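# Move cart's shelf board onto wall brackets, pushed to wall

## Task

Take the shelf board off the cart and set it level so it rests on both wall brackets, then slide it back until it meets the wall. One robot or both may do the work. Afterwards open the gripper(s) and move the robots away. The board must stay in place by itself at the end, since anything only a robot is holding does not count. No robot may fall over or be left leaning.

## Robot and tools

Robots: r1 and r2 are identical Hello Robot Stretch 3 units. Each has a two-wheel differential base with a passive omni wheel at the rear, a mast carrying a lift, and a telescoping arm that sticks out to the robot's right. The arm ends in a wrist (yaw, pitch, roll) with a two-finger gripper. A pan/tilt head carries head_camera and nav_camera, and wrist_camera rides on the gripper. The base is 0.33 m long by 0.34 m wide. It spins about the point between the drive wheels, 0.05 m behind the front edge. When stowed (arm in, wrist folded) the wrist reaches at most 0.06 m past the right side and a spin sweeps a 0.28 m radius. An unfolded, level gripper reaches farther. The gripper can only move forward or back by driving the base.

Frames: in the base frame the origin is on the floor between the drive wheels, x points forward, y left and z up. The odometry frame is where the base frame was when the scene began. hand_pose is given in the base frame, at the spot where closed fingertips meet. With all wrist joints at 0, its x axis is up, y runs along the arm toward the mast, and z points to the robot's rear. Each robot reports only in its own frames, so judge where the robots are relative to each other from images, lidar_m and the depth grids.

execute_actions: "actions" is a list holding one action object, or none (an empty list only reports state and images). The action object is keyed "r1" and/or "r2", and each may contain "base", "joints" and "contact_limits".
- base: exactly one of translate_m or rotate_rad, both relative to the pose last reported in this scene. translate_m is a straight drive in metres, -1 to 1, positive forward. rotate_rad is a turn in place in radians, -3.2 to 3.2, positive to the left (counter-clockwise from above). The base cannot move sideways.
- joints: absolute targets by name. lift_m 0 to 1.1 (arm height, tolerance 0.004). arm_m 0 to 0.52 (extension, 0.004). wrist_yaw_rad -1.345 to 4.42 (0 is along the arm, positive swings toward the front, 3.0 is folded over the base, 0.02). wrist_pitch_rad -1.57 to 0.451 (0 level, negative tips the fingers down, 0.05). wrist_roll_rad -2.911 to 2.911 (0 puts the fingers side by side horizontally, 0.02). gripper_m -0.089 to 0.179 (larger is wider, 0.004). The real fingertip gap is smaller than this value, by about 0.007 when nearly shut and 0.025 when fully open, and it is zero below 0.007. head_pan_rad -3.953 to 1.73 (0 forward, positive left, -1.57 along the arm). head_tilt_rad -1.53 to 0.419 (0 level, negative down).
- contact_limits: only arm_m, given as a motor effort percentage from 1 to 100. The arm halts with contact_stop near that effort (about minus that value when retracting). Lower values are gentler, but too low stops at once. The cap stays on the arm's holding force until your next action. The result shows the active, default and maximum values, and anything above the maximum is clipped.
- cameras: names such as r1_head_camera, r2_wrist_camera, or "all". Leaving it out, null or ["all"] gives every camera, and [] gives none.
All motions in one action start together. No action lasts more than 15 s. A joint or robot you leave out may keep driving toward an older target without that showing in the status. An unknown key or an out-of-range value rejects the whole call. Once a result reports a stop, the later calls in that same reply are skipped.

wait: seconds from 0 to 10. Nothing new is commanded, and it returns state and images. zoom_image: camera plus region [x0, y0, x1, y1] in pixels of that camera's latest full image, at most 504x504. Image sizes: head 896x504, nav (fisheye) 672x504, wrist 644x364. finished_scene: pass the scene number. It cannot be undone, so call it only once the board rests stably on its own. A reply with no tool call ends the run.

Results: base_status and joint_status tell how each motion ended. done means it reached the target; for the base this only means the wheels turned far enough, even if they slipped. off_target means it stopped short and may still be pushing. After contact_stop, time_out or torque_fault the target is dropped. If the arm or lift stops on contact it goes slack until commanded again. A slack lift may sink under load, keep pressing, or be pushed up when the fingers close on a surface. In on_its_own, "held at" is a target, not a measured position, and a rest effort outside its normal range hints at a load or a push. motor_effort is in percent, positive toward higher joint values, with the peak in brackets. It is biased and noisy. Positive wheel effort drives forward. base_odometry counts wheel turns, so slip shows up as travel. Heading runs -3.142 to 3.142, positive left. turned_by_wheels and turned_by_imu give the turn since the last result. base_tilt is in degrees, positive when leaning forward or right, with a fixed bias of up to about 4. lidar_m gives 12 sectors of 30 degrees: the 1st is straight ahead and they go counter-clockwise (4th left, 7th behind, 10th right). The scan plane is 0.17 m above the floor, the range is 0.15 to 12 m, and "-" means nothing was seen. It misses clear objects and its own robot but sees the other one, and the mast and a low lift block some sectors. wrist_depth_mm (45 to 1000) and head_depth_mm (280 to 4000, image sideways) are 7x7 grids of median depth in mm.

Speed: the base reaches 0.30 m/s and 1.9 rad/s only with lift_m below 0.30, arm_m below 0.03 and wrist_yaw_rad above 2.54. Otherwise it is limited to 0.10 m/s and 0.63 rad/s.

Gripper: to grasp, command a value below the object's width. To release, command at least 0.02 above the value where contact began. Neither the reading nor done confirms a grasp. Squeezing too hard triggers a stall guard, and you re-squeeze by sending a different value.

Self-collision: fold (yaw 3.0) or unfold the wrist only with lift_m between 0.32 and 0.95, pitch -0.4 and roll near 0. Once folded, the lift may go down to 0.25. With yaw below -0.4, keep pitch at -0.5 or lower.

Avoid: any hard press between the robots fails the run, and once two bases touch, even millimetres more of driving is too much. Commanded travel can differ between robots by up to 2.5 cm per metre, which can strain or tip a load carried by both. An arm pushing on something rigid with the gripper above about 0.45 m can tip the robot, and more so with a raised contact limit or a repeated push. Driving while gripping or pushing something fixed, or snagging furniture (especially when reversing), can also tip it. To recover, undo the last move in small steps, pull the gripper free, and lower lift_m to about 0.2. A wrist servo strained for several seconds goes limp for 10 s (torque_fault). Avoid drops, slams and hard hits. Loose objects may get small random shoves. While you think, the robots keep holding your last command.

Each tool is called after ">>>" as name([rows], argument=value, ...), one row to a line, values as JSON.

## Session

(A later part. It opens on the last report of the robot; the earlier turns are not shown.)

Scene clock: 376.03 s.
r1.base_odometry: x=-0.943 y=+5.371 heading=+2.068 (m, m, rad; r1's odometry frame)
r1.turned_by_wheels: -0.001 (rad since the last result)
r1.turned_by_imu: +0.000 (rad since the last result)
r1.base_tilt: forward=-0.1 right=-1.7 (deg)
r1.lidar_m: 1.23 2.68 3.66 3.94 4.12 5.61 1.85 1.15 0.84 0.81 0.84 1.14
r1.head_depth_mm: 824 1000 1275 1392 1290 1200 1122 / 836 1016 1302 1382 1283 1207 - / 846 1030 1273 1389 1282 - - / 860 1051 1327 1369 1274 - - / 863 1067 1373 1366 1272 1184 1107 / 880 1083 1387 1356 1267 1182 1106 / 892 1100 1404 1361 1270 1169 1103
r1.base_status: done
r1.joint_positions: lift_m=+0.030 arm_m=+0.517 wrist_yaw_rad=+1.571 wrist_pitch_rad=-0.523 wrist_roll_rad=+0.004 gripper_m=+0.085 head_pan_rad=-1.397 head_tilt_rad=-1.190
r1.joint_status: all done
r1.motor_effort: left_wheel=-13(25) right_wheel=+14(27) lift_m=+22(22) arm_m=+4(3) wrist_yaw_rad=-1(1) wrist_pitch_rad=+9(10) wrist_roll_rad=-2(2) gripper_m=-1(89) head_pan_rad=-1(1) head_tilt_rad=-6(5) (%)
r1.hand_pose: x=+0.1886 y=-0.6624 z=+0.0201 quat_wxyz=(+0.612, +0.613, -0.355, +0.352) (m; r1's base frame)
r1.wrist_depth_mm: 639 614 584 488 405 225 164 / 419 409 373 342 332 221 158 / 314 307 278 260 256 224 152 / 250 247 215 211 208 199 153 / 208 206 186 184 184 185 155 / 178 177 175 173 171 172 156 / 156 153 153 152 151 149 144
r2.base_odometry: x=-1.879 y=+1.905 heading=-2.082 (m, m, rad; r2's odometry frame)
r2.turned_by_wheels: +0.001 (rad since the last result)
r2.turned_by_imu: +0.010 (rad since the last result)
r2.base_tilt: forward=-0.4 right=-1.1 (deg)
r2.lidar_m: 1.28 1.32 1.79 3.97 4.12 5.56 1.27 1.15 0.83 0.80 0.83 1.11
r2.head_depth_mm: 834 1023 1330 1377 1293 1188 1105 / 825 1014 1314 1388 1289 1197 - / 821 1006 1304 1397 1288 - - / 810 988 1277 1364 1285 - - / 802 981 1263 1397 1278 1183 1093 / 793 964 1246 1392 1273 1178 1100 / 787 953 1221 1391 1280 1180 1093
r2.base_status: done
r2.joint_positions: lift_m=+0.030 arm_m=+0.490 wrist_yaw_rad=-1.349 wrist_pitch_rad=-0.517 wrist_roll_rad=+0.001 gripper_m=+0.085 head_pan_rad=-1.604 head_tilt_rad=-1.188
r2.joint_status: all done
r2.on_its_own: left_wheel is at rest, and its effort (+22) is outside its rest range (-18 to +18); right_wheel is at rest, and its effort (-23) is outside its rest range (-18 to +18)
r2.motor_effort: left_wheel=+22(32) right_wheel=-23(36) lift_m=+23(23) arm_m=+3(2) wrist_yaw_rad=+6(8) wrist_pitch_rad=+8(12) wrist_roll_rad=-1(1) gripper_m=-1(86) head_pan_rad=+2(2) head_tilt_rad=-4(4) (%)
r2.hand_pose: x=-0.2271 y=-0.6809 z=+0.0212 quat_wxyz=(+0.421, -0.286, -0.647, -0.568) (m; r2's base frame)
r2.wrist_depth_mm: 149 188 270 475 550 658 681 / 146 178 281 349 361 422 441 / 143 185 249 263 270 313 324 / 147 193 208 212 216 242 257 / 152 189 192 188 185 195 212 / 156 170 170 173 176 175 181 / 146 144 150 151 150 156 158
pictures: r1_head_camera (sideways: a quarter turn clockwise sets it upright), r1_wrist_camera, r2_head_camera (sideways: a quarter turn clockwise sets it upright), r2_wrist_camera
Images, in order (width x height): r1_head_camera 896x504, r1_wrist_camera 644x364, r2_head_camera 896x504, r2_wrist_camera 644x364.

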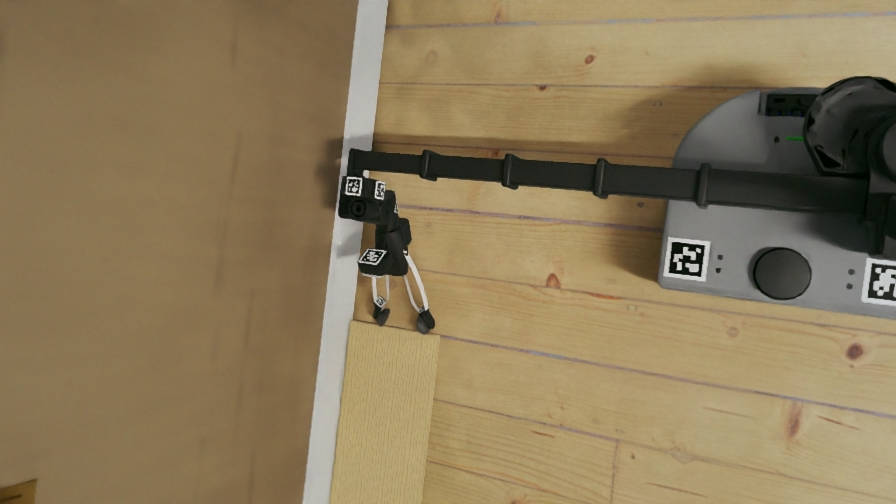

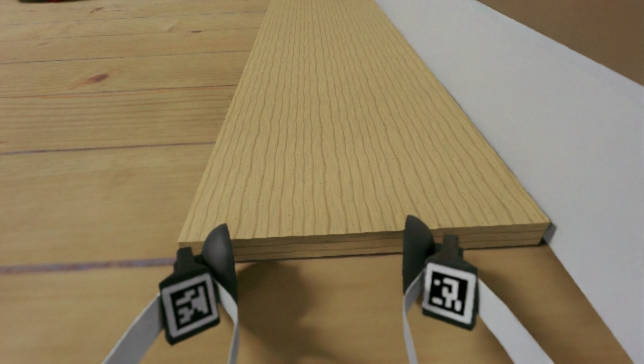

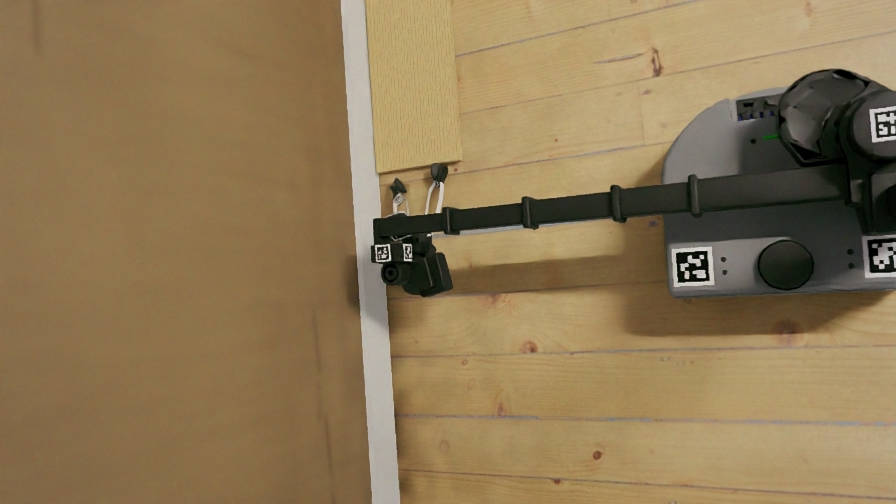

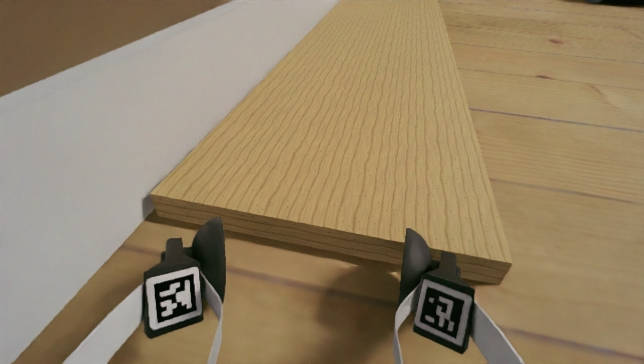

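>>> execute_actions([
  {"r1":{"base":{"translate_m":0.015}},"r2":{"base":{"translate_m":-0.015}}},
], cameras=[])

>>> execute_actions([
  {"r1":{"joints":{"lift_m":0.08}},"r2":{"joints":{"lift_m":0.08}}},
], cameras=["r1_head_camera","r1_wrist_camera","r2_head_camera","r2_wrist_camera"])

Scene clock: 378.53 s.
r1.base_odometry: x=-0.950 y=+5.385 heading=+2.067 (m, m, rad; r1's odometry frame)
r1.turned_by_wheels: -0.002 (rad since the last result)
r1.turned_by_imu: -0.015 (rad since the last result)
r1.base_tilt: forward=-0.2 right=-1.7 (deg)
r1.lidar_m: 1.21 2.66 3.58 3.95 4.10 5.53 1.87 1.17 0.84 0.81 0.83 1.12
r1.head_depth_mm: 827 1008 1276 1394 1282 1192 1114 / 840 1015 1304 1387 1272 1205 - / 842 1033 1271 1377 1293 - - / 860 1041 1332 1366 1278 - - / 862 1062 1367 1364 1276 1182 1112 / 874 1074 1378 1366 1267 1182 1110 / 885 1090 1393 1365 1262 1175 1101
r1.base_status: done
r1.joint_positions: lift_m=+0.030 arm_m=+0.517 wrist_yaw_rad=+1.580 wrist_pitch_rad=-0.527 wrist_roll_rad=+0.003 gripper_m=+0.085 head_pan_rad=-1.397 head_tilt_rad=-1.190
r1.joint_status: not commanded
r1.on_its_own: left_wheel is at rest, and its effort (-29) is outside its rest range (-18 to +18); right_wheel is at rest, and its effort (+34) is outside its rest range (-18 to +18)
r1.motor_effort: left_wheel=-29(32) right_wheel=+34(34) lift_m=+22(23) arm_m=+3(3) wrist_yaw_rad=-9(9) wrist_pitch_rad=+10(11) wrist_roll_rad=-1(2) gripper_m=-3(3) head_pan_rad=-1(1) head_tilt_rad=-5(6) (%)
r1.hand_pose: x=+0.1879 y=-0.6605 z=+0.0192 quat_wxyz=(+0.611, +0.615, -0.350, +0.354) (m; r1's base frame)
r1.wrist_depth_mm: 613 594 566 484 400 221 162 / 411 400 370 338 327 218 156 / 312 304 276 258 256 222 149 / 248 245 214 210 208 197 151 / 207 207 183 182 182 183 153 / 177 177 174 173 172 169 154 / 155 151 152 152 151 148 144
r2.base_odometry: x=-1.871 y=+1.918 heading=-2.082 (m, m, rad; r2's odometry frame)
r2.turned_by_wheels: +0.001 (rad since the last result)
r2.turned_by_imu: +0.021 (rad since the last result)
r2.base_tilt: forward=-0.5 right=-1.0 (deg)
r2.lidar_m: 1.29 1.34 1.83 3.98 4.14 5.71 1.25 1.13 0.83 0.80 0.83 1.14
r2.head_depth_mm: 825 1020 1318 1380 1288 1189 1108 / 822 1001 1300 1391 1289 1202 - / 813 998 1284 1396 1283 - - / 809 989 1274 1366 1283 - - / 802 979 1262 1392 1282 1182 1097 / 795 972 1244 1392 1281 1178 1096 / 790 964 1228 1390 1273 1189 1092
r2.base_status: done
r2.joint_positions: lift_m=+0.030 arm_m=+0.490 wrist_yaw_rad=-1.351 wrist_pitch_rad=-0.516 wrist_roll_rad=+0.001 gripper_m=+0.085 head_pan_rad=-1.603 head_tilt_rad=-1.189
r2.joint_status: not commanded
r2.motor_effort: left_wheel=+14(30) right_wheel=-15(41) lift_m=+21(23) arm_m=+3(3) wrist_yaw_rad=+10(9) wrist_pitch_rad=+8(13) wrist_roll_rad=+0(2) gripper_m=-4(3) head_pan_rad=+2(2) head_tilt_rad=-5(4) (%)
r2.hand_pose: x=-0.2274 y=-0.6804 z=+0.0216 quat_wxyz=(+0.420, -0.287, -0.646, -0.569) (m; r2's base frame)
r2.wrist_depth_mm: 144 184 257 459 552 652 698 / 144 172 267 351 362 426 445 / 139 178 246 265 273 305 327 / 142 185 208 212 216 239 257 / 147 184 194 189 186 196 212 / 153 169 170 172 174 175 181 / 146 144 150 152 151 157 157
pictures: none
No camera images: the call's "cameras" was empty. Leave "cameras" out to get every camera's image.

Scene clock: 379.80 s.
r1.base_odometry: x=-0.950 y=+5.385 heading=+2.068 (m, m, rad; r1's odometry frame)
r1.turned_by_wheels: +0.002 (rad since the last result)
r1.turned_by_imu: +0.003 (rad since the last result)
r1.base_tilt: forward=-0.2 right=-1.7 (deg)
r1.lidar_m: 1.21 2.66 3.57 3.96 4.09 5.52 1.86 1.17 0.84 0.81 0.83 1.12
r1.head_depth_mm: 826 1008 1282 1393 1290 1195 1122 / 839 1018 1298 1392 1292 1205 - / 846 1033 1260 1375 1278 - - / 856 1048 1303 1368 1276 - - / 868 1060 1376 1374 1275 1184 1116 / 875 1077 1377 1369 1261 1185 1104 / 887 1090 1396 1362 1265 1167 1102
r1.base_status: not commanded
r1.joint_positions: lift_m=+0.080 arm_m=+0.517 wrist_yaw_rad=+1.572 wrist_pitch_rad=-0.519 wrist_roll_rad=+0.002 gripper_m=+0.085 head_pan_rad=-1.397 head_tilt_rad=-1.190
r1.joint_status: all done
r1.motor_effort: left_wheel=+1(29) right_wheel=-1(34) lift_m=+35(40) arm_m=+3(3) wrist_yaw_rad=-2(9) wrist_pitch_rad=+7(18) wrist_roll_rad=+0(1) gripper_m=+0(4) head_pan_rad=-1(2) head_tilt_rad=-6(6) (%)
r1.hand_pose: x=+0.1892 y=-0.6621 z=+0.0705 quat_wxyz=(+0.611, +0.612, -0.355, +0.355) (m; r1's base frame)
r1.wrist_depth_mm: 811 795 806 687 415 234 160 / 555 544 540 476 404 239 162 / 418 410 387 358 337 223 163 / 338 331 306 289 288 222 165 / 280 274 261 244 250 225 153 / 237 233 212 210 214 211 153 / 207 204 203 202 202 194 155
r2.base_odometry: x=-1.871 y=+1.918 heading=-2.082 (m, m, rad; r2's odometry frame)
r2.turned_by_wheels: -0.001 (rad since the last result)
r2.turned_by_imu: -0.001 (rad since the last result)
r2.base_tilt: forward=-0.5 right=-1.0 (deg)
r2.lidar_m: 1.29 1.34 1.84 3.97 4.14 5.71 1.25 1.13 0.83 0.80 0.83 1.14
r2.head_depth_mm: 827 1018 1323 1390 1294 1191 1102 / 820 1004 1309 1383 1288 1204 - / 814 995 1289 1391 1286 - - / 808 989 1235 1378 1279 - - / 799 975 1259 1399 1276 1181 1097 / 796 974 1247 1393 1272 1187 1095 / 790 965 1234 1387 1273 1177 1096
r2.base_status: not commanded
r2.joint_positions: lift_m=+0.080 arm_m=+0.490 wrist_yaw_rad=-1.342 wrist_pitch_rad=-0.519 wrist_roll_rad=+0.001 gripper_m=+0.085 head_pan_rad=-1.603 head_tilt_rad=-1.189
r2.joint_status: all done
r2.motor_effort: left_wheel=+0(13) right_wheel=+0(15) lift_m=+30(33) arm_m=+3(3) wrist_yaw_rad=+2(9) wrist_pitch_rad=+9(15) wrist_roll_rad=+0(0) gripper_m=+1(4) head_pan_rad=+1(1) head_tilt_rad=-4(4) (%)
r2.hand_pose: x=-0.2265 y=-0.6822 z=+0.0706 quat_wxyz=(+0.422, -0.283, -0.648, -0.567) (m; r2's base frame)
r2.wrist_depth_mm: 143 180 272 521 742 862 879 / 147 187 280 450 494 572 582 / 151 192 277 360 370 417 431 / 154 185 274 290 295 334 340 / 149 190 239 243 252 275 282 / 151 181 222 217 214 229 240 / 154 191 198 201 199 206 209
pictures: r1_head_camera (sideways: a quarter turn clockwise sets it upright), r1_wrist_camera, r2_head_camera (sideways: a quarter turn clockwise sets it upright), r2_wrist_camera
Images, in order (width x height): r1_head_camera 896x504, r1_wrist_camera 644x364, r2_head_camera 896x504, r2_wrist_camera 644x364.

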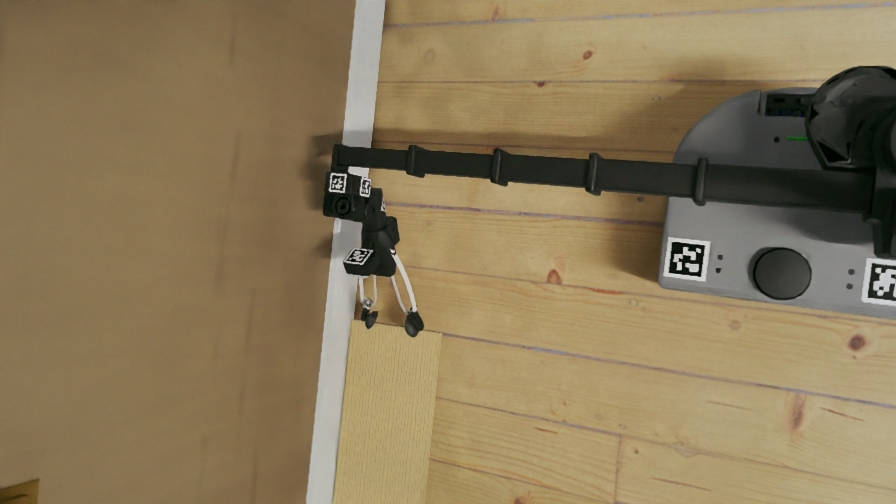

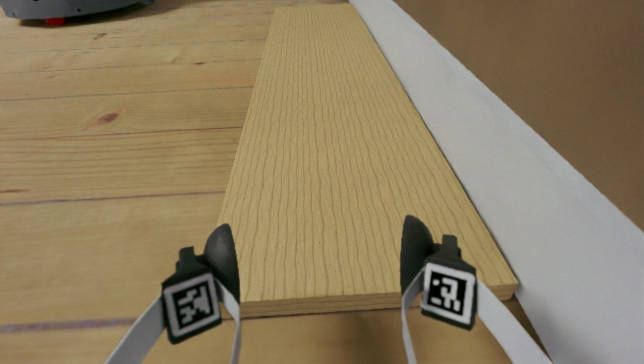

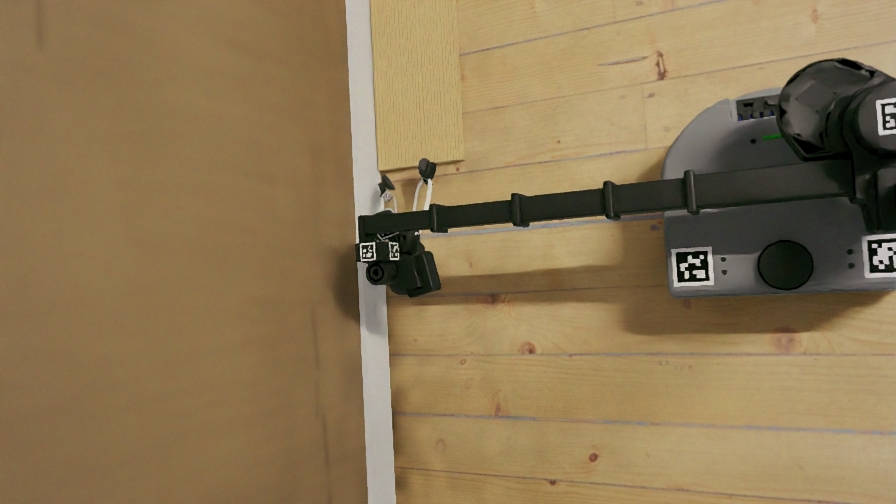

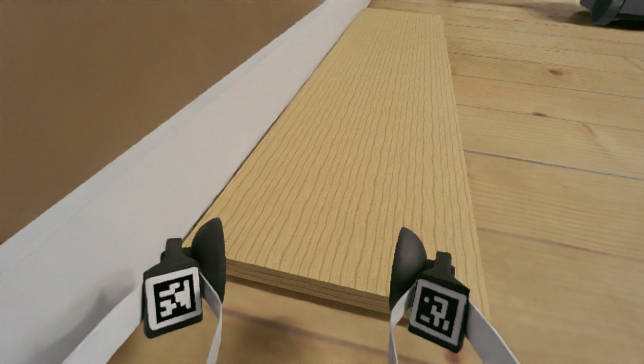

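>>> execute_actions([
  {"r1":{"joints":{"lift_m":0.028},"base":{"translate_m":-0.015}},"r2":{"joints":{"lift_m":0.028},"base":{"translate_m":0.015}}},
], cameras=[])

>>> execute_actions([
  {"r1":{"base":{"translate_m":0.035}},"r2":{"base":{"translate_m":-0.035}}},
], cameras=[])

>>> execute_actions([
  {"r1":{"joints":{"lift_m":0.04,"wrist_pitch_rad":-0.38}},"r2":{"joints":{"lift_m":0.04,"wrist_pitch_rad":-0.38}}},
], cameras=["r1_head_camera","r1_wrist_camera","r2_head_camera","r2_wrist_camera"])

Scene clock: 382.30 s.
r1.base_odometry: x=-0.943 y=+5.371 heading=+2.068 (m, m, rad; r1's odometry frame)
r1.turned_by_wheels: +0.000 (rad since the last result)
r1.turned_by_imu: +0.001 (rad since the last result)
r1.base_tilt: forward=-0.1 right=-1.7 (deg)
r1.lidar_m: 1.24 2.67 3.62 3.96 4.08 5.53 1.86 1.17 0.84 0.81 0.83 1.13
r1.head_depth_mm: 831 1008 1280 1390 1286 1199 1122 / 837 1017 1307 1384 1286 1201 - / 848 1026 1273 1380 1289 - - / 857 1049 1346 1361 1275 - - / 863 1058 1376 1370 1276 1182 1111 / 873 1077 1381 1362 1264 1176 1104 / 888 1094 1394 1358 1268 1168 1103
r1.base_status: done
r1.joint_positions: lift_m=+0.028 arm_m=+0.517 wrist_yaw_rad=+1.572 wrist_pitch_rad=-0.514 wrist_roll_rad=+0.002 gripper_m=+0.085 head_pan_rad=-1.397 head_tilt_rad=-1.190
r1.joint_status: all done
r1.motor_effort: left_wheel=+0(5) right_wheel=+1(7) lift_m=+21(28) arm_m=+4(3) wrist_yaw_rad=-1(2) wrist_pitch_rad=+5(7) wrist_roll_rad=-1(1) gripper_m=+0(0) head_pan_rad=-1(1) head_tilt_rad=-6(6) (%)
r1.hand_pose: x=+0.1899 y=-0.6622 z=+0.0201 quat_wxyz=(+0.611, +0.611, -0.356, +0.356) (m; r1's base frame)
r1.wrist_depth_mm: 648 641 593 520 394 225 160 / 431 414 378 347 323 217 154 / 316 308 284 264 260 220 149 / 252 247 215 212 207 199 150 / 209 205 191 189 189 189 153 / 179 177 174 173 171 170 153 / 155 155 153 151 150 150 144
r2.base_odometry: x=-1.879 y=+1.905 heading=-2.082 (m, m, rad; r2's odometry frame)
r2.turned_by_wheels: +0.000 (rad since the last result)
r2.turned_by_imu: +0.001 (rad since the last result)
r2.base_tilt: forward=-0.4 right=-1.0 (deg)
r2.lidar_m: 1.28 1.33 1.82 3.99 4.14 5.70 1.28 1.13 0.83 0.80 0.83 1.14
r2.head_depth_mm: 826 1018 1320 1397 1285 1187 1106 / 818 1007 1308 1378 1291 1200 - / 814 999 1293 1409 1281 - - / 812 989 1267 1360 1275 - - / 803 984 1264 1406 1280 1186 1098 / 795 973 1244 1385 1271 1178 1098 / 791 960 1232 1381 1281 1180 1096
r2.base_status: done
r2.joint_positions: lift_m=+0.028 arm_m=+0.490 wrist_yaw_rad=-1.342 wrist_pitch_rad=-0.506 wrist_roll_rad=-0.001 gripper_m=+0.085 head_pan_rad=-1.603 head_tilt_rad=-1.189
r2.joint_status: all done
r2.motor_effort: left_wheel=+5(4) right_wheel=-7(6) lift_m=+21(28) arm_m=+3(3) wrist_yaw_rad=+2(2) wrist_pitch_rad=+3(9) wrist_roll_rad=+0(1) gripper_m=-1(1) head_pan_rad=+1(2) head_tilt_rad=-4(5) (%)
r2.hand_pose: x=-0.2284 y=-0.6826 z=+0.0218 quat_wxyz=(+0.427, -0.287, -0.646, -0.565) (m; r2's base frame)
r2.wrist_depth_mm: 142 180 252 460 577 700 749 / 141 172 261 358 372 438 458 / 137 175 250 267 276 311 332 / 140 183 212 214 218 240 260 / 145 183 200 196 190 197 214 / 150 167 170 173 175 179 182 / 146 144 149 151 150 157 158
pictures: none
No camera images: the call's "cameras" was empty. Leave "cameras" out to get every camera's image.

Scene clock: 385.03 s.
r1.base_odometry: x=-0.960 y=+5.402 heading=+2.067 (m, m, rad; r1's odometry frame)
r1.turned_by_wheels: -0.001 (rad since the last result)
r1.turned_by_imu: -0.028 (rad since the last result)
r1.base_tilt: forward=-0.2 right=-1.7 (deg)
r1.lidar_m: 1.17 2.62 3.47 3.96 4.06 5.36 1.88 1.21 0.85 0.81 0.83 1.09
r1.head_depth_mm: 836 1010 1294 1392 1287 1209 1124 / 838 1023 1306 1381 1279 1209 - / 844 1034 1280 1368 1287 - - / 852 1043 1343 1374 1276 - - / 857 1051 1354 1372 1271 1190 1112 / 868 1067 1374 1354 1270 1179 1109 / 873 1068 1380 1361 1267 1172 1091
r1.base_status: done
r1.joint_positions: lift_m=+0.028 arm_m=+0.517 wrist_yaw_rad=+1.589 wrist_pitch_rad=-0.521 wrist_roll_rad=-0.004 gripper_m=+0.085 head_pan_rad=-1.397 head_tilt_rad=-1.190
r1.joint_status: not commanded
r1.on_its_own: left_wheel is at rest, and its effort (-27) is outside its rest range (-18 to +18); right_wheel is at rest, and its effort (+32) is outside its rest range (-18 to +18); wrist_yaw_rad is at rest, and its effort (-17) is outside its rest range (-12 to +12)
r1.motor_effort: left_wheel=-27(32) right_wheel=+32(32) lift_m=+21(21) arm_m=+2(3) wrist_yaw_rad=-17(17) wrist_pitch_rad=+8(10) wrist_roll_rad=+2(2) gripper_m=-4(4) head_pan_rad=-2(1) head_tilt_rad=-6(6) (%)
r1.hand_pose: x=+0.1888 y=-0.6586 z=+0.0186 quat_wxyz=(+0.610, +0.614, -0.347, +0.361) (m; r1's base frame)
r1.wrist_depth_mm: 615 598 579 499 379 221 158 / 408 401 373 343 316 211 152 / 304 307 275 259 254 214 146 / 246 244 213 210 207 199 148 / 206 206 183 182 184 185 150 / 176 175 174 172 171 170 150 / 154 151 152 151 149 148 144
r2.base_odometry: x=-1.861 y=+1.935 heading=-2.081 (m, m, rad; r2's odometry frame)
r2.turned_by_wheels: +0.001 (rad since the last result)
r2.turned_by_imu: +0.028 (rad since the last result)
r2.base_tilt: forward=-0.5 right=-1.1 (deg)
r2.lidar_m: 1.31 1.37 1.91 3.98 4.19 5.84 1.22 1.10 0.83 0.80 0.84 1.17
r2.head_depth_mm: 816 999 1305 1395 1285 1190 1105 / 817 998 1284 1376 1293 1200 - / 809 992 1280 1404 1283 - - / 808 990 1262 1366 1275 - - / 803 982 1260 1378 1278 1180 1097 / 799 974 1259 1395 1282 1187 1099 / 798 975 1235 1392 1271 1176 1095
r2.base_status: done
r2.joint_positions: lift_m=+0.028 arm_m=+0.490 wrist_yaw_rad=-1.351 wrist_pitch_rad=-0.507 wrist_roll_rad=+0.000 gripper_m=+0.085 head_pan_rad=-1.602 head_tilt_rad=-1.189
r2.joint_status: not commanded
r2.motor_effort: left_wheel=+12(32) right_wheel=-14(41) lift_m=+21(21) arm_m=+2(3) wrist_yaw_rad=+10(11) wrist_pitch_rad=+3(9) wrist_roll_rad=+0(1) gripper_m=-3(2) head_pan_rad=+1(2) head_tilt_rad=-4(4) (%)
r2.hand_pose: x=-0.2286 y=-0.6807 z=+0.0214 quat_wxyz=(+0.423, -0.289, -0.645, -0.567) (m; r2's base frame)
r2.wrist_depth_mm: 137 173 238 448 570 689 729 / 138 165 247 354 370 435 458 / 134 169 243 267 273 307 329 / 136 176 208 212 217 236 260 / 141 182 197 189 185 190 213 / 147 167 170 173 174 172 181 / 146 144 149 151 150 156 158
pictures: none
No camera images: the call's "cameras" was empty. Leave "cameras" out to get every camera's image.

Scene clock: 386.17 s.
r1.base_odometry: x=-0.960 y=+5.402 heading=+2.068 (m, m, rad; r1's odometry frame)
r1.turned_by_wheels: +0.001 (rad since the last result)
r1.turned_by_imu: +0.003 (rad since the last result)
r1.base_tilt: forward=-0.2 right=-1.6 (deg)
r1.lidar_m: 1.17 2.63 3.47 3.95 4.06 5.43 1.88 1.20 0.85 0.81 0.82 1.09
r1.head_depth_mm: 833 1015 1296 1394 1283 1204 1112 / 836 1022 1317 1372 1284 1208 - / 847 1030 1269 1386 1289 - - / 852 1042 1319 1358 1275 - - / 862 1050 1357 1369 1275 1190 1107 / 867 1066 1381 1363 1272 1183 1100 / 878 1073 1377 1358 1263 1173 1096
r1.base_status: not commanded
r1.joint_positions: lift_m=+0.040 arm_m=+0.517 wrist_yaw_rad=+1.572 wrist_pitch_rad=-0.400 wrist_roll_rad=-0.005 gripper_m=+0.085 head_pan_rad=-1.397 head_tilt_rad=-1.190
r1.joint_status: all done
r1.motor_effort: left_wheel=+1(27) right_wheel=-1(32) lift_m=+35(37) arm_m=+3(3) wrist_yaw_rad=-2(17) wrist_pitch_rad=+8(38) wrist_roll_rad=+2(4) gripper_m=+0(4) head_pan_rad=-1(1) head_tilt_rad=-6(6) (%)
r1.hand_pose: x=+0.2052 y=-0.6621 z=+0.0564 quat_wxyz=(+0.591, +0.589, -0.388, +0.393) (m; r1's base frame)
r1.wrist_depth_mm: 815 - - 937 398 222 154 / 710 688 661 585 373 225 156 / 457 452 423 390 343 214 158 / 344 333 313 295 287 212 152 / 272 269 247 235 241 213 146 / 224 223 197 195 188 191 148 / 191 190 183 184 185 184 149
r2.base_odometry: x=-1.861 y=+1.935 heading=-2.082 (m, m, rad; r2's odometry frame)
r2.turned_by_wheels: -0.001 (rad since the last result)
r2.turned_by_imu: -0.001 (rad since the last result)
r2.base_tilt: forward=-0.5 right=-1.0 (deg)
r2.lidar_m: 1.30 1.36 1.92 3.98 4.17 5.86 1.22 1.10 0.83 0.80 0.84 1.17
r2.head_depth_mm: 816 1007 1300 1390 1290 1199 1103 / 812 992 1291 1386 1280 1207 - / 810 992 1283 1400 1296 - - / 808 990 1275 1369 1287 - - / 802 983 1264 1390 1285 1179 1091 / 796 980 1258 1396 1278 1179 1098 / 797 969 1256 1386 1275 1173 1097
r2.base_status: not commanded
r2.joint_positions: lift_m=+0.040 arm_m=+0.490 wrist_yaw_rad=-1.343 wrist_pitch_rad=-0.401 wrist_roll_rad=+0.004 gripper_m=+0.085 head_pan_rad=-1.602 head_tilt_rad=-1.189
r2.joint_status: all done
r2.motor_effort: left_wheel=-1(16) right_wheel=+1(16) lift_m=+30(33) arm_m=+3(3) wrist_yaw_rad=+2(10) wrist_pitch_rad=+10(47) wrist_roll_rad=-1(5) gripper_m=+0(3) head_pan_rad=+1(2) head_tilt_rad=-5(5) (%)
r2.hand_pose: x=-0.2421 y=-0.6858 z=+0.0565 quat_wxyz=(+0.454, -0.322, -0.631, -0.541) (m; r2's base frame)
r2.wrist_depth_mm: 135 169 251 479 - - 981 / 139 175 262 487 622 722 767 / 142 179 251 387 405 465 482 / 141 169 259 293 298 328 351 / 136 174 229 232 243 262 275 / 141 167 201 196 196 210 227 / 142 176 182 186 183 180 194
pictures: r1_head_camera (sideways: a quarter turn clockwise sets it upright), r1_wrist_camera, r2_head_camera (sideways: a quarter turn clockwise sets it upright), r2_wrist_camera
Images, in order (width x height): r1_head_camera 896x504, r1_wrist_camera 644x364, r2_head_camera 896x504, r2_wrist_camera 644x364.

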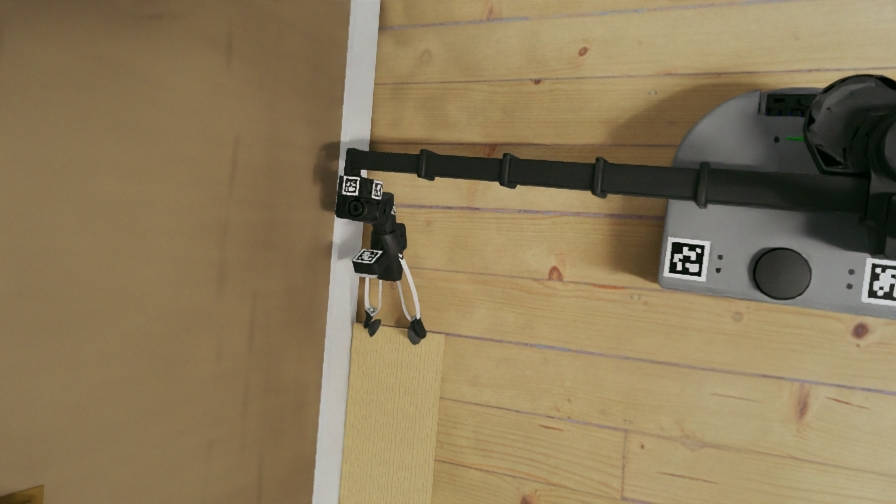

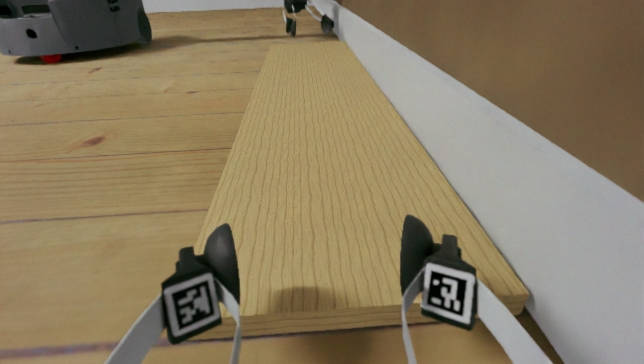

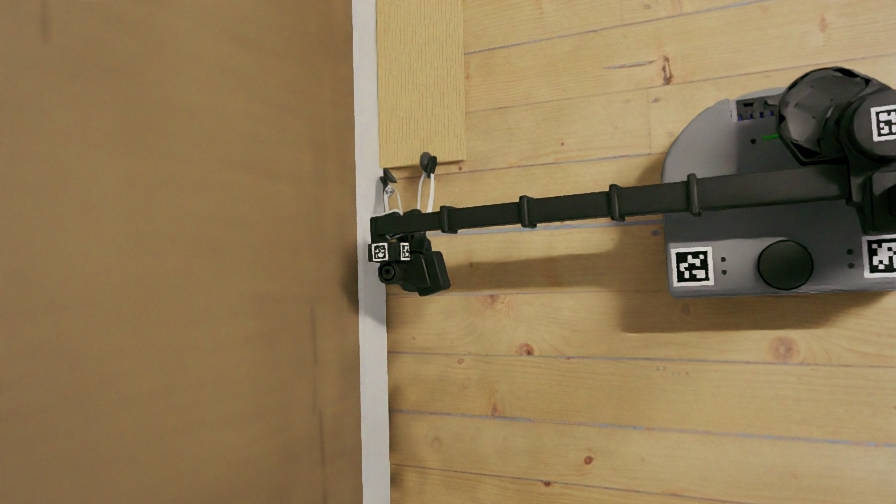

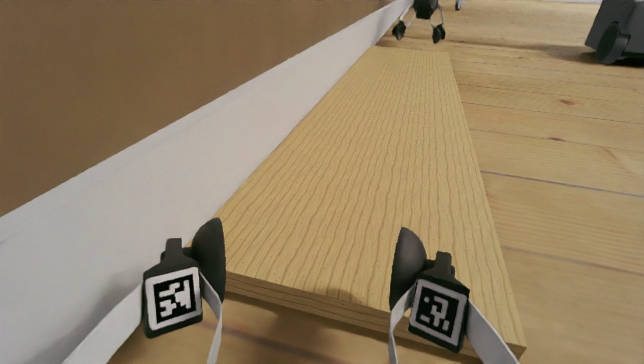

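>>> execute_actions([
  {"r1":{"joints":{"lift_m":0.25,"arm_m":0.2,"gripper_m":0.0}},"r2":{"joints":{"lift_m":0.25,"arm_m":0.2,"gripper_m":0.1}}},
], cameras=[])

>>> execute_actions([
  {"r1":{"joints":{"wrist_yaw_rad":0.0,"wrist_roll_rad":1.57,"wrist_pitch_rad":-0.78},"base":{"translate_m":0.62}},"r2":{"joints":{"wrist_yaw_rad":0.0,"wrist_roll_rad":1.57,"wrist_pitch_rad":-0.6},"base":{"translate_m":-0.30}}},
], cameras=["r1_nav_camera","r1_head_camera","r2_head_camera"])

Scene clock: 390.23 s.
r1.base_odometry: x=-0.960 y=+5.402 heading=+2.068 (m, m, rad; r1's odometry frame)
r1.turned_by_wheels: +0.000 (rad since the last result)
r1.turned_by_imu: +0.001 (rad since the last result)
r1.base_tilt: forward=-0.2 right=-1.7 (deg)
r1.lidar_m: 1.17 2.62 3.48 3.96 4.06 5.41 1.88 1.20 0.85 0.81 0.83 1.09
r1.head_depth_mm: 833 1020 1294 1390 1299 1200 1129 / 840 1028 1308 1381 1283 1211 - / 842 1030 1333 1405 1276 - - / 851 1037 1347 1392 1265 - - / 860 1053 1356 1375 1269 1180 1110 / 864 1064 1368 1365 1256 1182 1104 / 876 1072 1381 1368 1268 1177 1096
r1.base_status: not commanded
r1.joint_positions: lift_m=+0.250 arm_m=+0.200 wrist_yaw_rad=+1.571 wrist_pitch_rad=-0.400 wrist_roll_rad=-0.005 gripper_m=+0.000 head_pan_rad=-1.397 head_tilt_rad=-1.190
r1.joint_status: all done
r1.motor_effort: left_wheel=+2(1) right_wheel=-2(2) lift_m=+35(36) arm_m=-3(2) wrist_yaw_rad=-1(2) wrist_pitch_rad=+8(8) wrist_roll_rad=+1(2) gripper_m=-3(94) head_pan_rad=-1(1) head_tilt_rad=-6(6) (%)
r1.hand_pose: x=+0.2053 y=-0.3453 z=+0.2666 quat_wxyz=(+0.590, +0.588, -0.389, +0.392) (m; r1's base frame)
r1.wrist_depth_mm: - - - - - 720 498 / - - - - - 735 500 / - 921 927 933 879 713 510 / 757 735 738 716 700 645 506 / 598 593 585 592 563 525 498 / 495 491 491 - 478 452 447 / 422 417 414 408 409 392 380
r2.base_odometry: x=-1.861 y=+1.935 heading=-2.082 (m, m, rad; r2's odometry frame)
r2.turned_by_wheels: +0.000 (rad since the last result)
r2.turned_by_imu: +0.001 (rad since the last result)
r2.base_tilt: forward=-0.4 right=-1.1 (deg)
r2.lidar_m: 1.30 1.37 1.91 3.98 4.17 5.88 1.22 1.10 0.82 0.80 0.84 1.17
r2.head_depth_mm: 813 1003 1298 1384 1293 1191 1131 / 814 999 1288 1378 1281 1201 - / 808 996 1281 1399 1286 - - / 807 989 1266 1407 1259 - - / 806 985 1259 1390 1279 1182 1101 / 799 982 1256 1400 1278 1178 1095 / 796 972 1247 1392 1270 1176 1093
r2.base_status: not commanded
r2.joint_positions: lift_m=+0.250 arm_m=+0.200 wrist_yaw_rad=-1.342 wrist_pitch_rad=-0.400 wrist_roll_rad=+0.002 gripper_m=+0.100 head_pan_rad=-1.602 head_tilt_rad=-1.189
r2.joint_status: all done
r2.motor_effort: left_wheel=-1(1) right_wheel=+1(0) lift_m=+30(27) arm_m=-3(3) wrist_yaw_rad=+1(3) wrist_pitch_rad=+9(10) wrist_roll_rad=-1(2) gripper_m=+0(64) head_pan_rad=+1(2) head_tilt_rad=-4(5) (%)
r2.hand_pose: x=-0.2421 y=-0.3966 z=+0.2666 quat_wxyz=(+0.455, -0.321, -0.630, -0.541) (m; r2's base frame)
r2.wrist_depth_mm: 402 523 782 - - - - / 416 539 811 - - - - / 427 557 816 912 - - 981 / 435 565 682 729 739 766 779 / 441 531 561 580 598 606 619 / 429 - 469 487 492 500 500 / 386 376 407 412 409 431 435
pictures: none
No camera images: the call's "cameras" was empty. Leave "cameras" out to get every camera's image.

Scene clock: 397.70 s.
r1.base_odometry: x=-1.256 y=+5.947 heading=+2.068 (m, m, rad; r1's odometry frame)
r1.turned_by_wheels: +0.000 (rad since the last result)
r1.turned_by_imu: +0.002 (rad since the last result)
r1.base_tilt: forward=-0.2 right=-1.6 (deg)
r1.lidar_m: 0.31 0.28 2.64 3.98 4.11 5.47 2.49 1.16 0.82 0.78 0.58 1.06
r1.head_depth_mm: 802 974 1245 1372 1283 1197 1131 / 809 983 1261 1359 1283 1204 - / 812 996 1278 1382 1265 - - / 823 998 1296 1374 1270 - - / 833 1021 1319 1363 1274 1187 1034 / 830 1020 1325 1358 1265 1033 698 / 843 1036 1354 1019 825 745 697
r1.base_status: done
r1.joint_positions: lift_m=+0.250 arm_m=+0.200 wrist_yaw_rad=+0.002 wrist_pitch_rad=-0.787 wrist_roll_rad=+1.567 gripper_m=+0.000 head_pan_rad=-1.397 head_tilt_rad=-1.190
r1.joint_status: all done
r1.motor_effort: left_wheel=+1(9) right_wheel=-1(4) lift_m=+35(34) arm_m=-3(4) wrist_yaw_rad=-2(0) wrist_pitch_rad=+3(7) wrist_roll_rad=+1(2) gripper_m=-3(3) head_pan_rad=-1(1) head_tilt_rad=-6(6) (%)
r1.hand_pose: x=-0.0211 y=-0.5090 z=+0.1898 quat_wxyz=(+0.002, +0.001, -0.923, -0.384) (m; r1's base frame)
r1.wrist_depth_mm: 295 339 402 357 301 259 220 / 301 343 407 371 310 263 224 / 299 347 404 386 313 268 230 / 299 345 410 387 323 271 232 / 300 350 414 405 329 278 237 / 302 351 412 - 332 283 241 / 302 349 435 429 343 290 243
r2.base_odometry: x=-1.715 y=+2.197 heading=-2.082 (m, m, rad; r2's odometry frame)
r2.turned_by_wheels: +0.000 (rad since the last result)
r2.turned_by_imu: +0.000 (rad since the last result)
r2.base_tilt: forward=-0.4 right=-1.1 (deg)
r2.lidar_m: 1.61 1.68 2.35 3.98 4.18 0.40 0.30 1.09 0.82 0.79 0.83 1.16
r2.head_depth_mm: 808 994 1284 1392 1291 1045 984 / 766 992 1271 1390 1286 1154 - / 782 981 1262 1379 1278 - - / 796 970 1265 1394 1259 - - / 794 970 1244 1403 1279 1179 1096 / 792 965 1241 1386 1285 1173 1090 / 785 960 1232 1389 1271 1179 1094
r2.base_status: done
r2.joint_positions: lift_m=+0.250 arm_m=+0.200 wrist_yaw_rad=-0.003 wrist_pitch_rad=-0.609 wrist_roll_rad=+1.568 gripper_m=+0.100 head_pan_rad=-1.602 head_tilt_rad=-1.189
r2.joint_status: all done
r2.motor_effort: left_wheel=+0(8) right_wheel=+1(3) lift_m=+31(30) arm_m=-3(3) wrist_yaw_rad=+3(2) wrist_pitch_rad=+5(8) wrist_roll_rad=+1(2) gripper_m=+1(0) head_pan_rad=+1(1) head_tilt_rad=-3(4) (%)
r2.hand_pose: x=-0.0220 y=-0.5414 z=+0.2219 quat_wxyz=(+0.001, -0.001, -0.954, -0.300) (m; r2's base frame)
r2.wrist_depth_mm: 281 314 361 411 347 283 242 / 288 320 371 414 346 294 243 / 292 326 380 428 353 296 244 / 296 336 394 435 354 297 246 / 302 339 411 449 364 300 248 / 306 334 426 481 414 292 248 / 309 364 429 480 399 285 249
pictures: r1_head_camera (sideways: a quarter turn clockwise sets it upright), r1_nav_camera (sideways: a quarter turn counterclockwise sets it upright), r2_head_camera (sideways: a quarter turn clockwise sets it upright)
Images, in order (width x height): r1_head_camera 896x504, r1_nav_camera 672x504, r2_head_camera 896x504.

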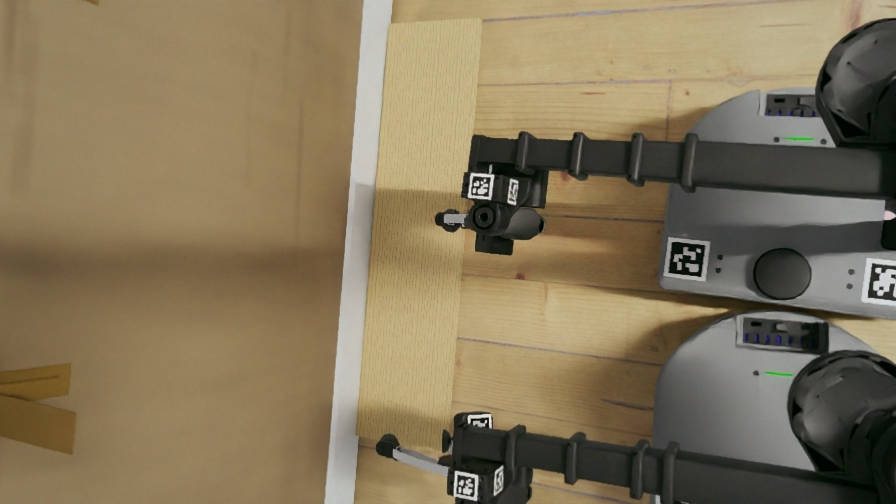

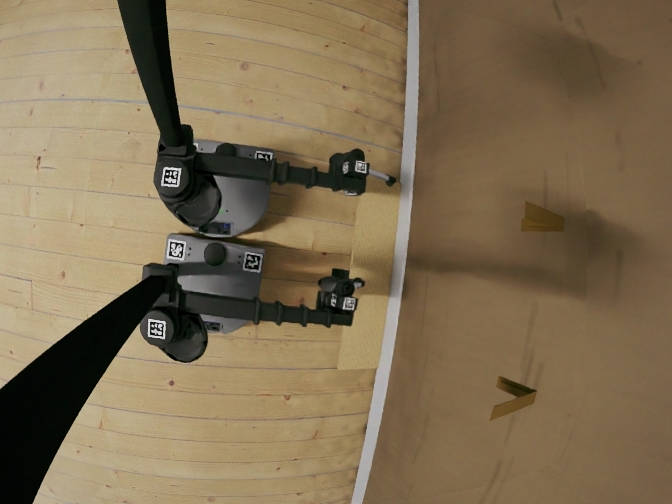

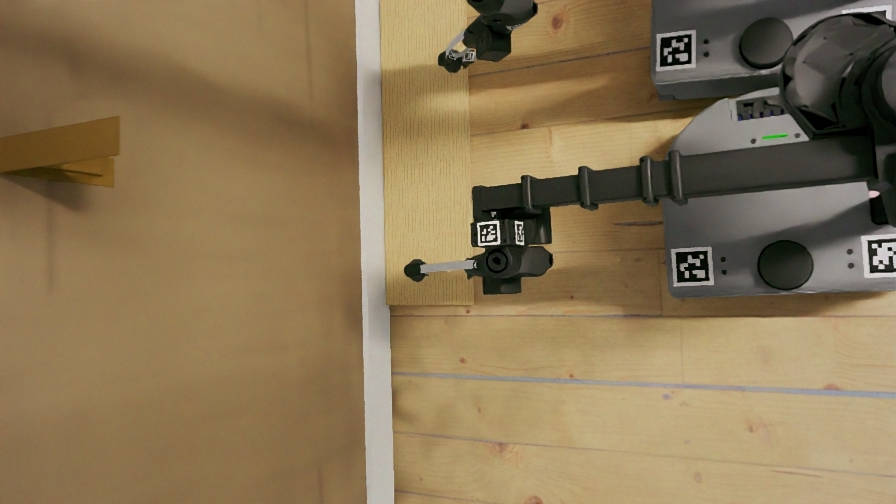

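>>> execute_actions([
  {"r1":{"joints":{"lift_m":0.08},"base":{"translate_m":-0.04}}},
], cameras=[])

>>> execute_actions([
  {"r1":{"joints":{"arm_m":0.30},"contact_limits":{"arm_m":35}}},
], cameras=[])

>>> execute_actions([
  {"r1":{"joints":{"arm_m":0.31,"lift_m":0.11,"wrist_pitch_rad":-0.65},"contact_limits":{"arm_m":50}}},
], cameras=["r1_wrist_camera","r2_wrist_camera"])

>>> execute_actions([
  {"r1":{"joints":{"lift_m":0.15,"wrist_pitch_rad":-0.70},"contact_limits":{"arm_m":50}}},
], cameras=["r1_wrist_camera","r2_wrist_camera","r1_head_camera"])

Scene clock: 400.50 s.
r1.base_odometry: x=-1.237 y=+5.912 heading=+2.068 (m, m, rad; r1's odometry frame)
r1.turned_by_wheels: +0.000 (rad since the last result)
r1.turned_by_imu: +0.001 (rad since the last result)
r1.base_tilt: forward=-0.1 right=-1.7 (deg)
r1.lidar_m: 0.35 0.31 2.69 3.98 4.11 5.41 2.44 1.16 0.82 0.78 0.60 1.06
r1.head_depth_mm: 806 980 1254 1382 1294 1190 1124 / 810 989 1268 1366 1282 1206 - / 817 993 1281 1359 1274 - - / 827 1006 1293 1373 1265 - - / 829 1015 1309 1359 1273 1187 1090 / 838 1023 1341 1352 1274 1033 953 / 824 1038 1342 1163 1217 1020 695
r1.base_status: done
r1.joint_positions: lift_m=+0.080 arm_m=+0.200 wrist_yaw_rad=+0.002 wrist_pitch_rad=-0.775 wrist_roll_rad=+1.568 gripper_m=+0.000 head_pan_rad=-1.397 head_tilt_rad=-1.190
r1.joint_status: all done
r1.motor_effort: left_wheel=+2(5) right_wheel=-1(5) lift_m=+19(32) arm_m=-2(3) wrist_yaw_rad=-2(2) wrist_pitch_rad=-1(3) wrist_roll_rad=+1(0) gripper_m=-4(5) head_pan_rad=-1(1) head_tilt_rad=-6(6) (%)
r1.hand_pose: x=-0.0212 y=-0.5113 z=+0.0224 quat_wxyz=(+0.002, +0.001, -0.926, -0.378) (m; r1's base frame)
r1.wrist_depth_mm: 282 295 197 171 137 114 98 / 286 306 205 176 140 116 99 / 293 311 211 182 143 119 101 / 293 316 222 187 147 121 103 / 298 320 233 184 151 124 104 / 302 328 256 - 149 125 106 / 304 329 256 208 163 128 108
r2.base_odometry: x=-1.715 y=+2.197 heading=-2.082 (m, m, rad; r2's odometry frame)
r2.turned_by_wheels: +0.000 (rad since the last result)
r2.turned_by_imu: +0.001 (rad since the last result)
r2.base_tilt: forward=-0.4 right=-1.0 (deg)
r2.lidar_m: 1.60 1.67 2.35 3.99 4.19 0.43 0.34 0.52 0.54 0.79 0.83 1.16
r2.head_depth_mm: 808 989 1277 1386 1255 1056 984 / 768 990 1275 1373 1285 1202 - / 781 979 1265 1385 1282 - - / 797 976 1257 1395 1264 - - / 793 973 1254 1382 1273 1182 1098 / 791 965 1237 1395 1278 1177 1094 / 788 957 1237 1392 1274 1178 1092
r2.base_status: not commanded
r2.joint_positions: lift_m=+0.250 arm_m=+0.200 wrist_yaw_rad=-0.003 wrist_pitch_rad=-0.609 wrist_roll_rad=+1.568 gripper_m=+0.100 head_pan_rad=-1.602 head_tilt_rad=-1.189
r2.joint_status: not commanded
r2.motor_effort: left_wheel=-1(0) right_wheel=+1(1) lift_m=+31(30) arm_m=-3(3) wrist_yaw_rad=+2(1) wrist_pitch_rad=+4(5) wrist_roll_rad=+1(1) gripper_m=+1(1) head_pan_rad=+2(1) head_tilt_rad=-3(3) (%)
r2.hand_pose: x=-0.0220 y=-0.5414 z=+0.2219 quat_wxyz=(+0.001, -0.001, -0.954, -0.300) (m; r2's base frame)
r2.wrist_depth_mm: 281 312 363 407 346 283 241 / 286 322 374 420 349 293 243 / 293 330 383 431 349 294 244 / 298 334 389 436 356 296 246 / 300 338 409 448 362 299 247 / 309 334 423 465 415 293 247 / 310 367 428 482 405 286 249
pictures: none
No camera images: the call's "cameras" was empty. Leave "cameras" out to get every camera's image.

Scene clock: 402.47 s.
r1.base_odometry: x=-1.237 y=+5.912 heading=+2.068 (m, m, rad; r1's odometry frame)
r1.turned_by_wheels: +0.000 (rad since the last result)
r1.turned_by_imu: -0.002 (rad since the last result)
r1.base_tilt: forward=-2.0 right=-4.6 (deg)
r1.lidar_m: 1.98 0.32 2.69 3.00 2.85 2.91 3.71 1.18 0.83 0.79 0.58 1.07
r1.head_depth_mm: 812 1013 1272 1410 1301 1203 1114 / 851 1018 1290 1400 1294 1216 - / 858 1035 1307 1430 1294 - - / 861 1040 1300 1398 1296 - - / 872 1055 1330 1403 1295 1193 1104 / 875 1059 1341 1400 1303 1052 966 / 857 1074 1373 1164 1262 1039 705
r1.base_status: not commanded
r1.joint_positions: lift_m=+0.081 arm_m=+0.298 wrist_yaw_rad=+0.006 wrist_pitch_rad=-0.953 wrist_roll_rad=+1.568 gripper_m=+0.000 head_pan_rad=-1.397 head_tilt_rad=-1.190
r1.joint_status: all done
r1.on_its_own: base_tilt is 3.4 degrees off its reading at the scene's start (forward=-0.2 right=-1.7); arm_m is at rest, and its effort (+18) is outside its rest range (-14 to +14); wrist_pitch_rad is at rest, and its effort (+65) is outside its rest range (-20 to +32)
r1.motor_effort: left_wheel=+0(12) right_wheel=-1(3) lift_m=+7(19) arm_m=+18(21) wrist_yaw_rad=-5(6) wrist_pitch_rad=+65(66) wrist_roll_rad=+1(1) gripper_m=-13(13) head_pan_rad=-1(2) head_tilt_rad=-6(6) (%)
r1.contact_limits: arm_m 35 (drawing in: default 17, maximum 28; extending or still: default 23, maximum 38)
r1.hand_pose: x=-0.0208 y=-0.5714 z=-0.0033 quat_wxyz=(+0.003, +0.003, -0.888, -0.459) (m; r1's base frame)
r1.wrist_depth_mm: 235 249 192 164 148 128 113 / 237 256 198 169 152 131 115 / 237 267 207 173 157 134 117 / 239 266 218 177 162 137 120 / 243 277 228 185 165 142 122 / 246 282 242 - 162 145 125 / 251 286 263 194 181 148 128
r2.base_odometry: x=-1.715 y=+2.197 heading=-2.082 (m, m, rad; r2's odometry frame)
r2.turned_by_wheels: +0.000 (rad since the last result)
r2.turned_by_imu: +0.000 (rad since the last result)
r2.base_tilt: forward=-0.5 right=-1.1 (deg)
r2.lidar_m: 1.60 1.68 2.35 3.98 4.19 0.44 0.34 0.36 0.59 0.79 0.83 1.16
r2.head_depth_mm: 807 991 1283 1390 1297 1040 970 / 764 988 1273 1394 1281 1194 - / 780 982 1267 1381 1277 - - / 797 976 1252 1396 1264 - - / 796 971 1245 1398 1278 1180 1094 / 791 962 1239 1390 1284 1180 1102 / 786 960 1224 1397 1277 1169 1096
r2.base_status: not commanded
r2.joint_positions: lift_m=+0.250 arm_m=+0.200 wrist_yaw_rad=-0.003 wrist_pitch_rad=-0.609 wrist_roll_rad=+1.568 gripper_m=+0.100 head_pan_rad=-1.602 head_tilt_rad=-1.189
r2.joint_status: not commanded
r2.motor_effort: left_wheel=+0(1) right_wheel=+1(1) lift_m=+30(30) arm_m=-3(3) wrist_yaw_rad=+1(3) wrist_pitch_rad=+4(4) wrist_roll_rad=+1(1) gripper_m=+1(0) head_pan_rad=+1(1) head_tilt_rad=-4(4) (%)
r2.hand_pose: x=-0.0220 y=-0.5414 z=+0.2219 quat_wxyz=(+0.001, -0.001, -0.954, -0.300) (m; r2's base frame)
r2.wrist_depth_mm: 281 314 362 406 346 286 242 / 287 320 374 419 350 293 241 / 292 328 385 430 350 295 245 / 297 334 392 435 354 297 245 / 302 340 409 452 364 298 247 / 310 336 420 474 414 292 248 / 307 363 430 482 400 285 249
pictures: none
No camera images: the call's "cameras" was empty. Leave "cameras" out to get every camera's image.

Scene clock: 403.87 s.
r1.base_odometry: x=-1.237 y=+5.912 heading=+2.068 (m, m, rad; r1's odometry frame)
r1.turned_by_wheels: +0.000 (rad since the last result)
r1.turned_by_imu: -0.001 (rad since the last result)
r1.base_tilt: forward=-0.8 right=-2.6 (deg)
r1.lidar_m: 0.35 0.31 2.69 3.99 4.07 5.44 2.45 1.17 0.82 0.78 0.60 1.06
r1.head_depth_mm: 816 994 1258 1392 1281 1200 1116 / 824 1005 1270 1381 1293 1218 - / 830 1008 1290 1398 1280 - - / 833 1018 1300 1393 1301 - - / 840 1022 1315 1371 1282 1181 1095 / 850 1036 1342 1375 1274 1036 966 / 838 1048 1353 1335 1232 1027 699
r1.base_status: not commanded
r1.joint_positions: lift_m=+0.111 arm_m=+0.308 wrist_yaw_rad=+0.007 wrist_pitch_rad=-0.968 wrist_roll_rad=+1.568 gripper_m=+0.000 head_pan_rad=-1.397 head_tilt_rad=-1.190
r1.joint_status: wrist_pitch_rad off_target (ended at -0.968, target -0.650); the others done
r1.on_its_own: arm_m is at rest, and its effort (+20) is outside its rest range (-14 to +14); wrist_pitch_rad is at rest, and its effort (+93) is outside its rest range (-20 to +32)
r1.motor_effort: left_wheel=+0(3) right_wheel=+0(0) lift_m=+9(19) arm_m=+20(21) wrist_yaw_rad=-6(6) wrist_pitch_rad=+93(93) wrist_roll_rad=+1(1) gripper_m=-19(18) head_pan_rad=-1(1) head_tilt_rad=-5(6) (%)
r1.contact_limits: arm_m 38 (drawing in: default 17, maximum 28; extending or still: default 23, maximum 38)
r1.hand_pose: x=-0.0207 y=-0.5777 z=+0.0246 quat_wxyz=(+0.003, +0.003, -0.885, -0.466) (m; r1's base frame)
r1.wrist_depth_mm: 230 240 194 167 155 135 119 / 231 249 200 169 158 138 122 / 232 257 209 175 163 140 124 / 233 262 216 181 166 144 127 / 231 268 224 185 169 147 129 / 234 271 232 - 166 151 132 / 239 278 251 196 183 152 135
r2.base_odometry: x=-1.715 y=+2.197 heading=-2.082 (m, m, rad; r2's odometry frame)
r2.turned_by_wheels: +0.000 (rad since the last result)
r2.turned_by_imu: +0.000 (rad since the last result)
r2.base_tilt: forward=-0.4 right=-1.0 (deg)
r2.lidar_m: 1.60 1.68 2.34 3.99 4.21 0.44 0.34 0.66 0.60 0.79 0.83 1.16
r2.head_depth_mm: 806 992 1286 1392 1289 1050 982 / 765 983 1272 1389 1284 1207 - / 782 983 1269 1378 1280 - - / 796 976 1257 1396 1268 - - / 795 971 1249 1390 1290 1180 1099 / 790 969 1237 1408 1281 1182 1096 / 786 962 1229 1378 1271 1176 1094
r2.base_status: not commanded
r2.joint_positions: lift_m=+0.250 arm_m=+0.200 wrist_yaw_rad=-0.003 wrist_pitch_rad=-0.609 wrist_roll_rad=+1.568 gripper_m=+0.100 head_pan_rad=-1.602 head_tilt_rad=-1.189
r2.joint_status: not commanded
r2.motor_effort: left_wheel=-1(1) right_wheel=+1(1) lift_m=+31(30) arm_m=-3(3) wrist_yaw_rad=+3(3) wrist_pitch_rad=+4(5) wrist_roll_rad=+1(1) gripper_m=+0(1) head_pan_rad=+2(2) head_tilt_rad=-4(3) (%)
r2.hand_pose: x=-0.0220 y=-0.5414 z=+0.2219 quat_wxyz=(+0.001, -0.001, -0.954, -0.300) (m; r2's base frame)
r2.wrist_depth_mm: 282 315 365 407 346 286 241 / 287 319 371 417 350 294 243 / 293 328 382 429 353 294 245 / 298 336 393 437 355 296 246 / 301 339 408 453 359 297 246 / 306 334 424 473 417 291 249 / 310 369 430 480 399 286 250
pictures: r1_wrist_camera, r2_wrist_camera
Images, in order (width x height): r1_wrist_camera 644x364, r2_wrist_camera 644x364.

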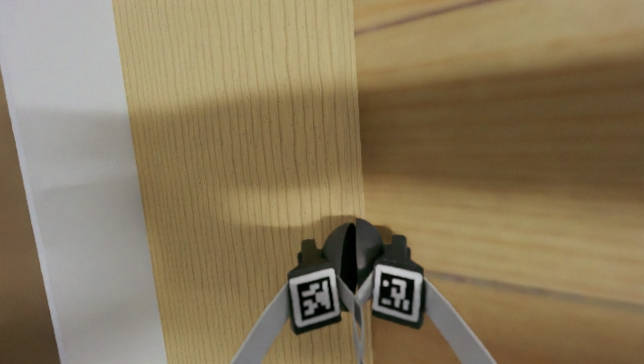

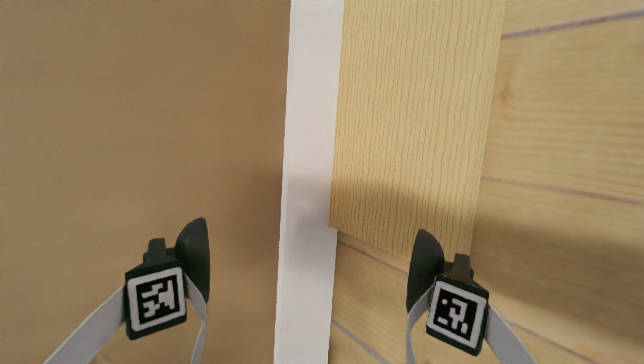

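action 0: r1: "contact_limits": arm_m has a limit but is not in "joints" beside it: add it there, or leave its limit out


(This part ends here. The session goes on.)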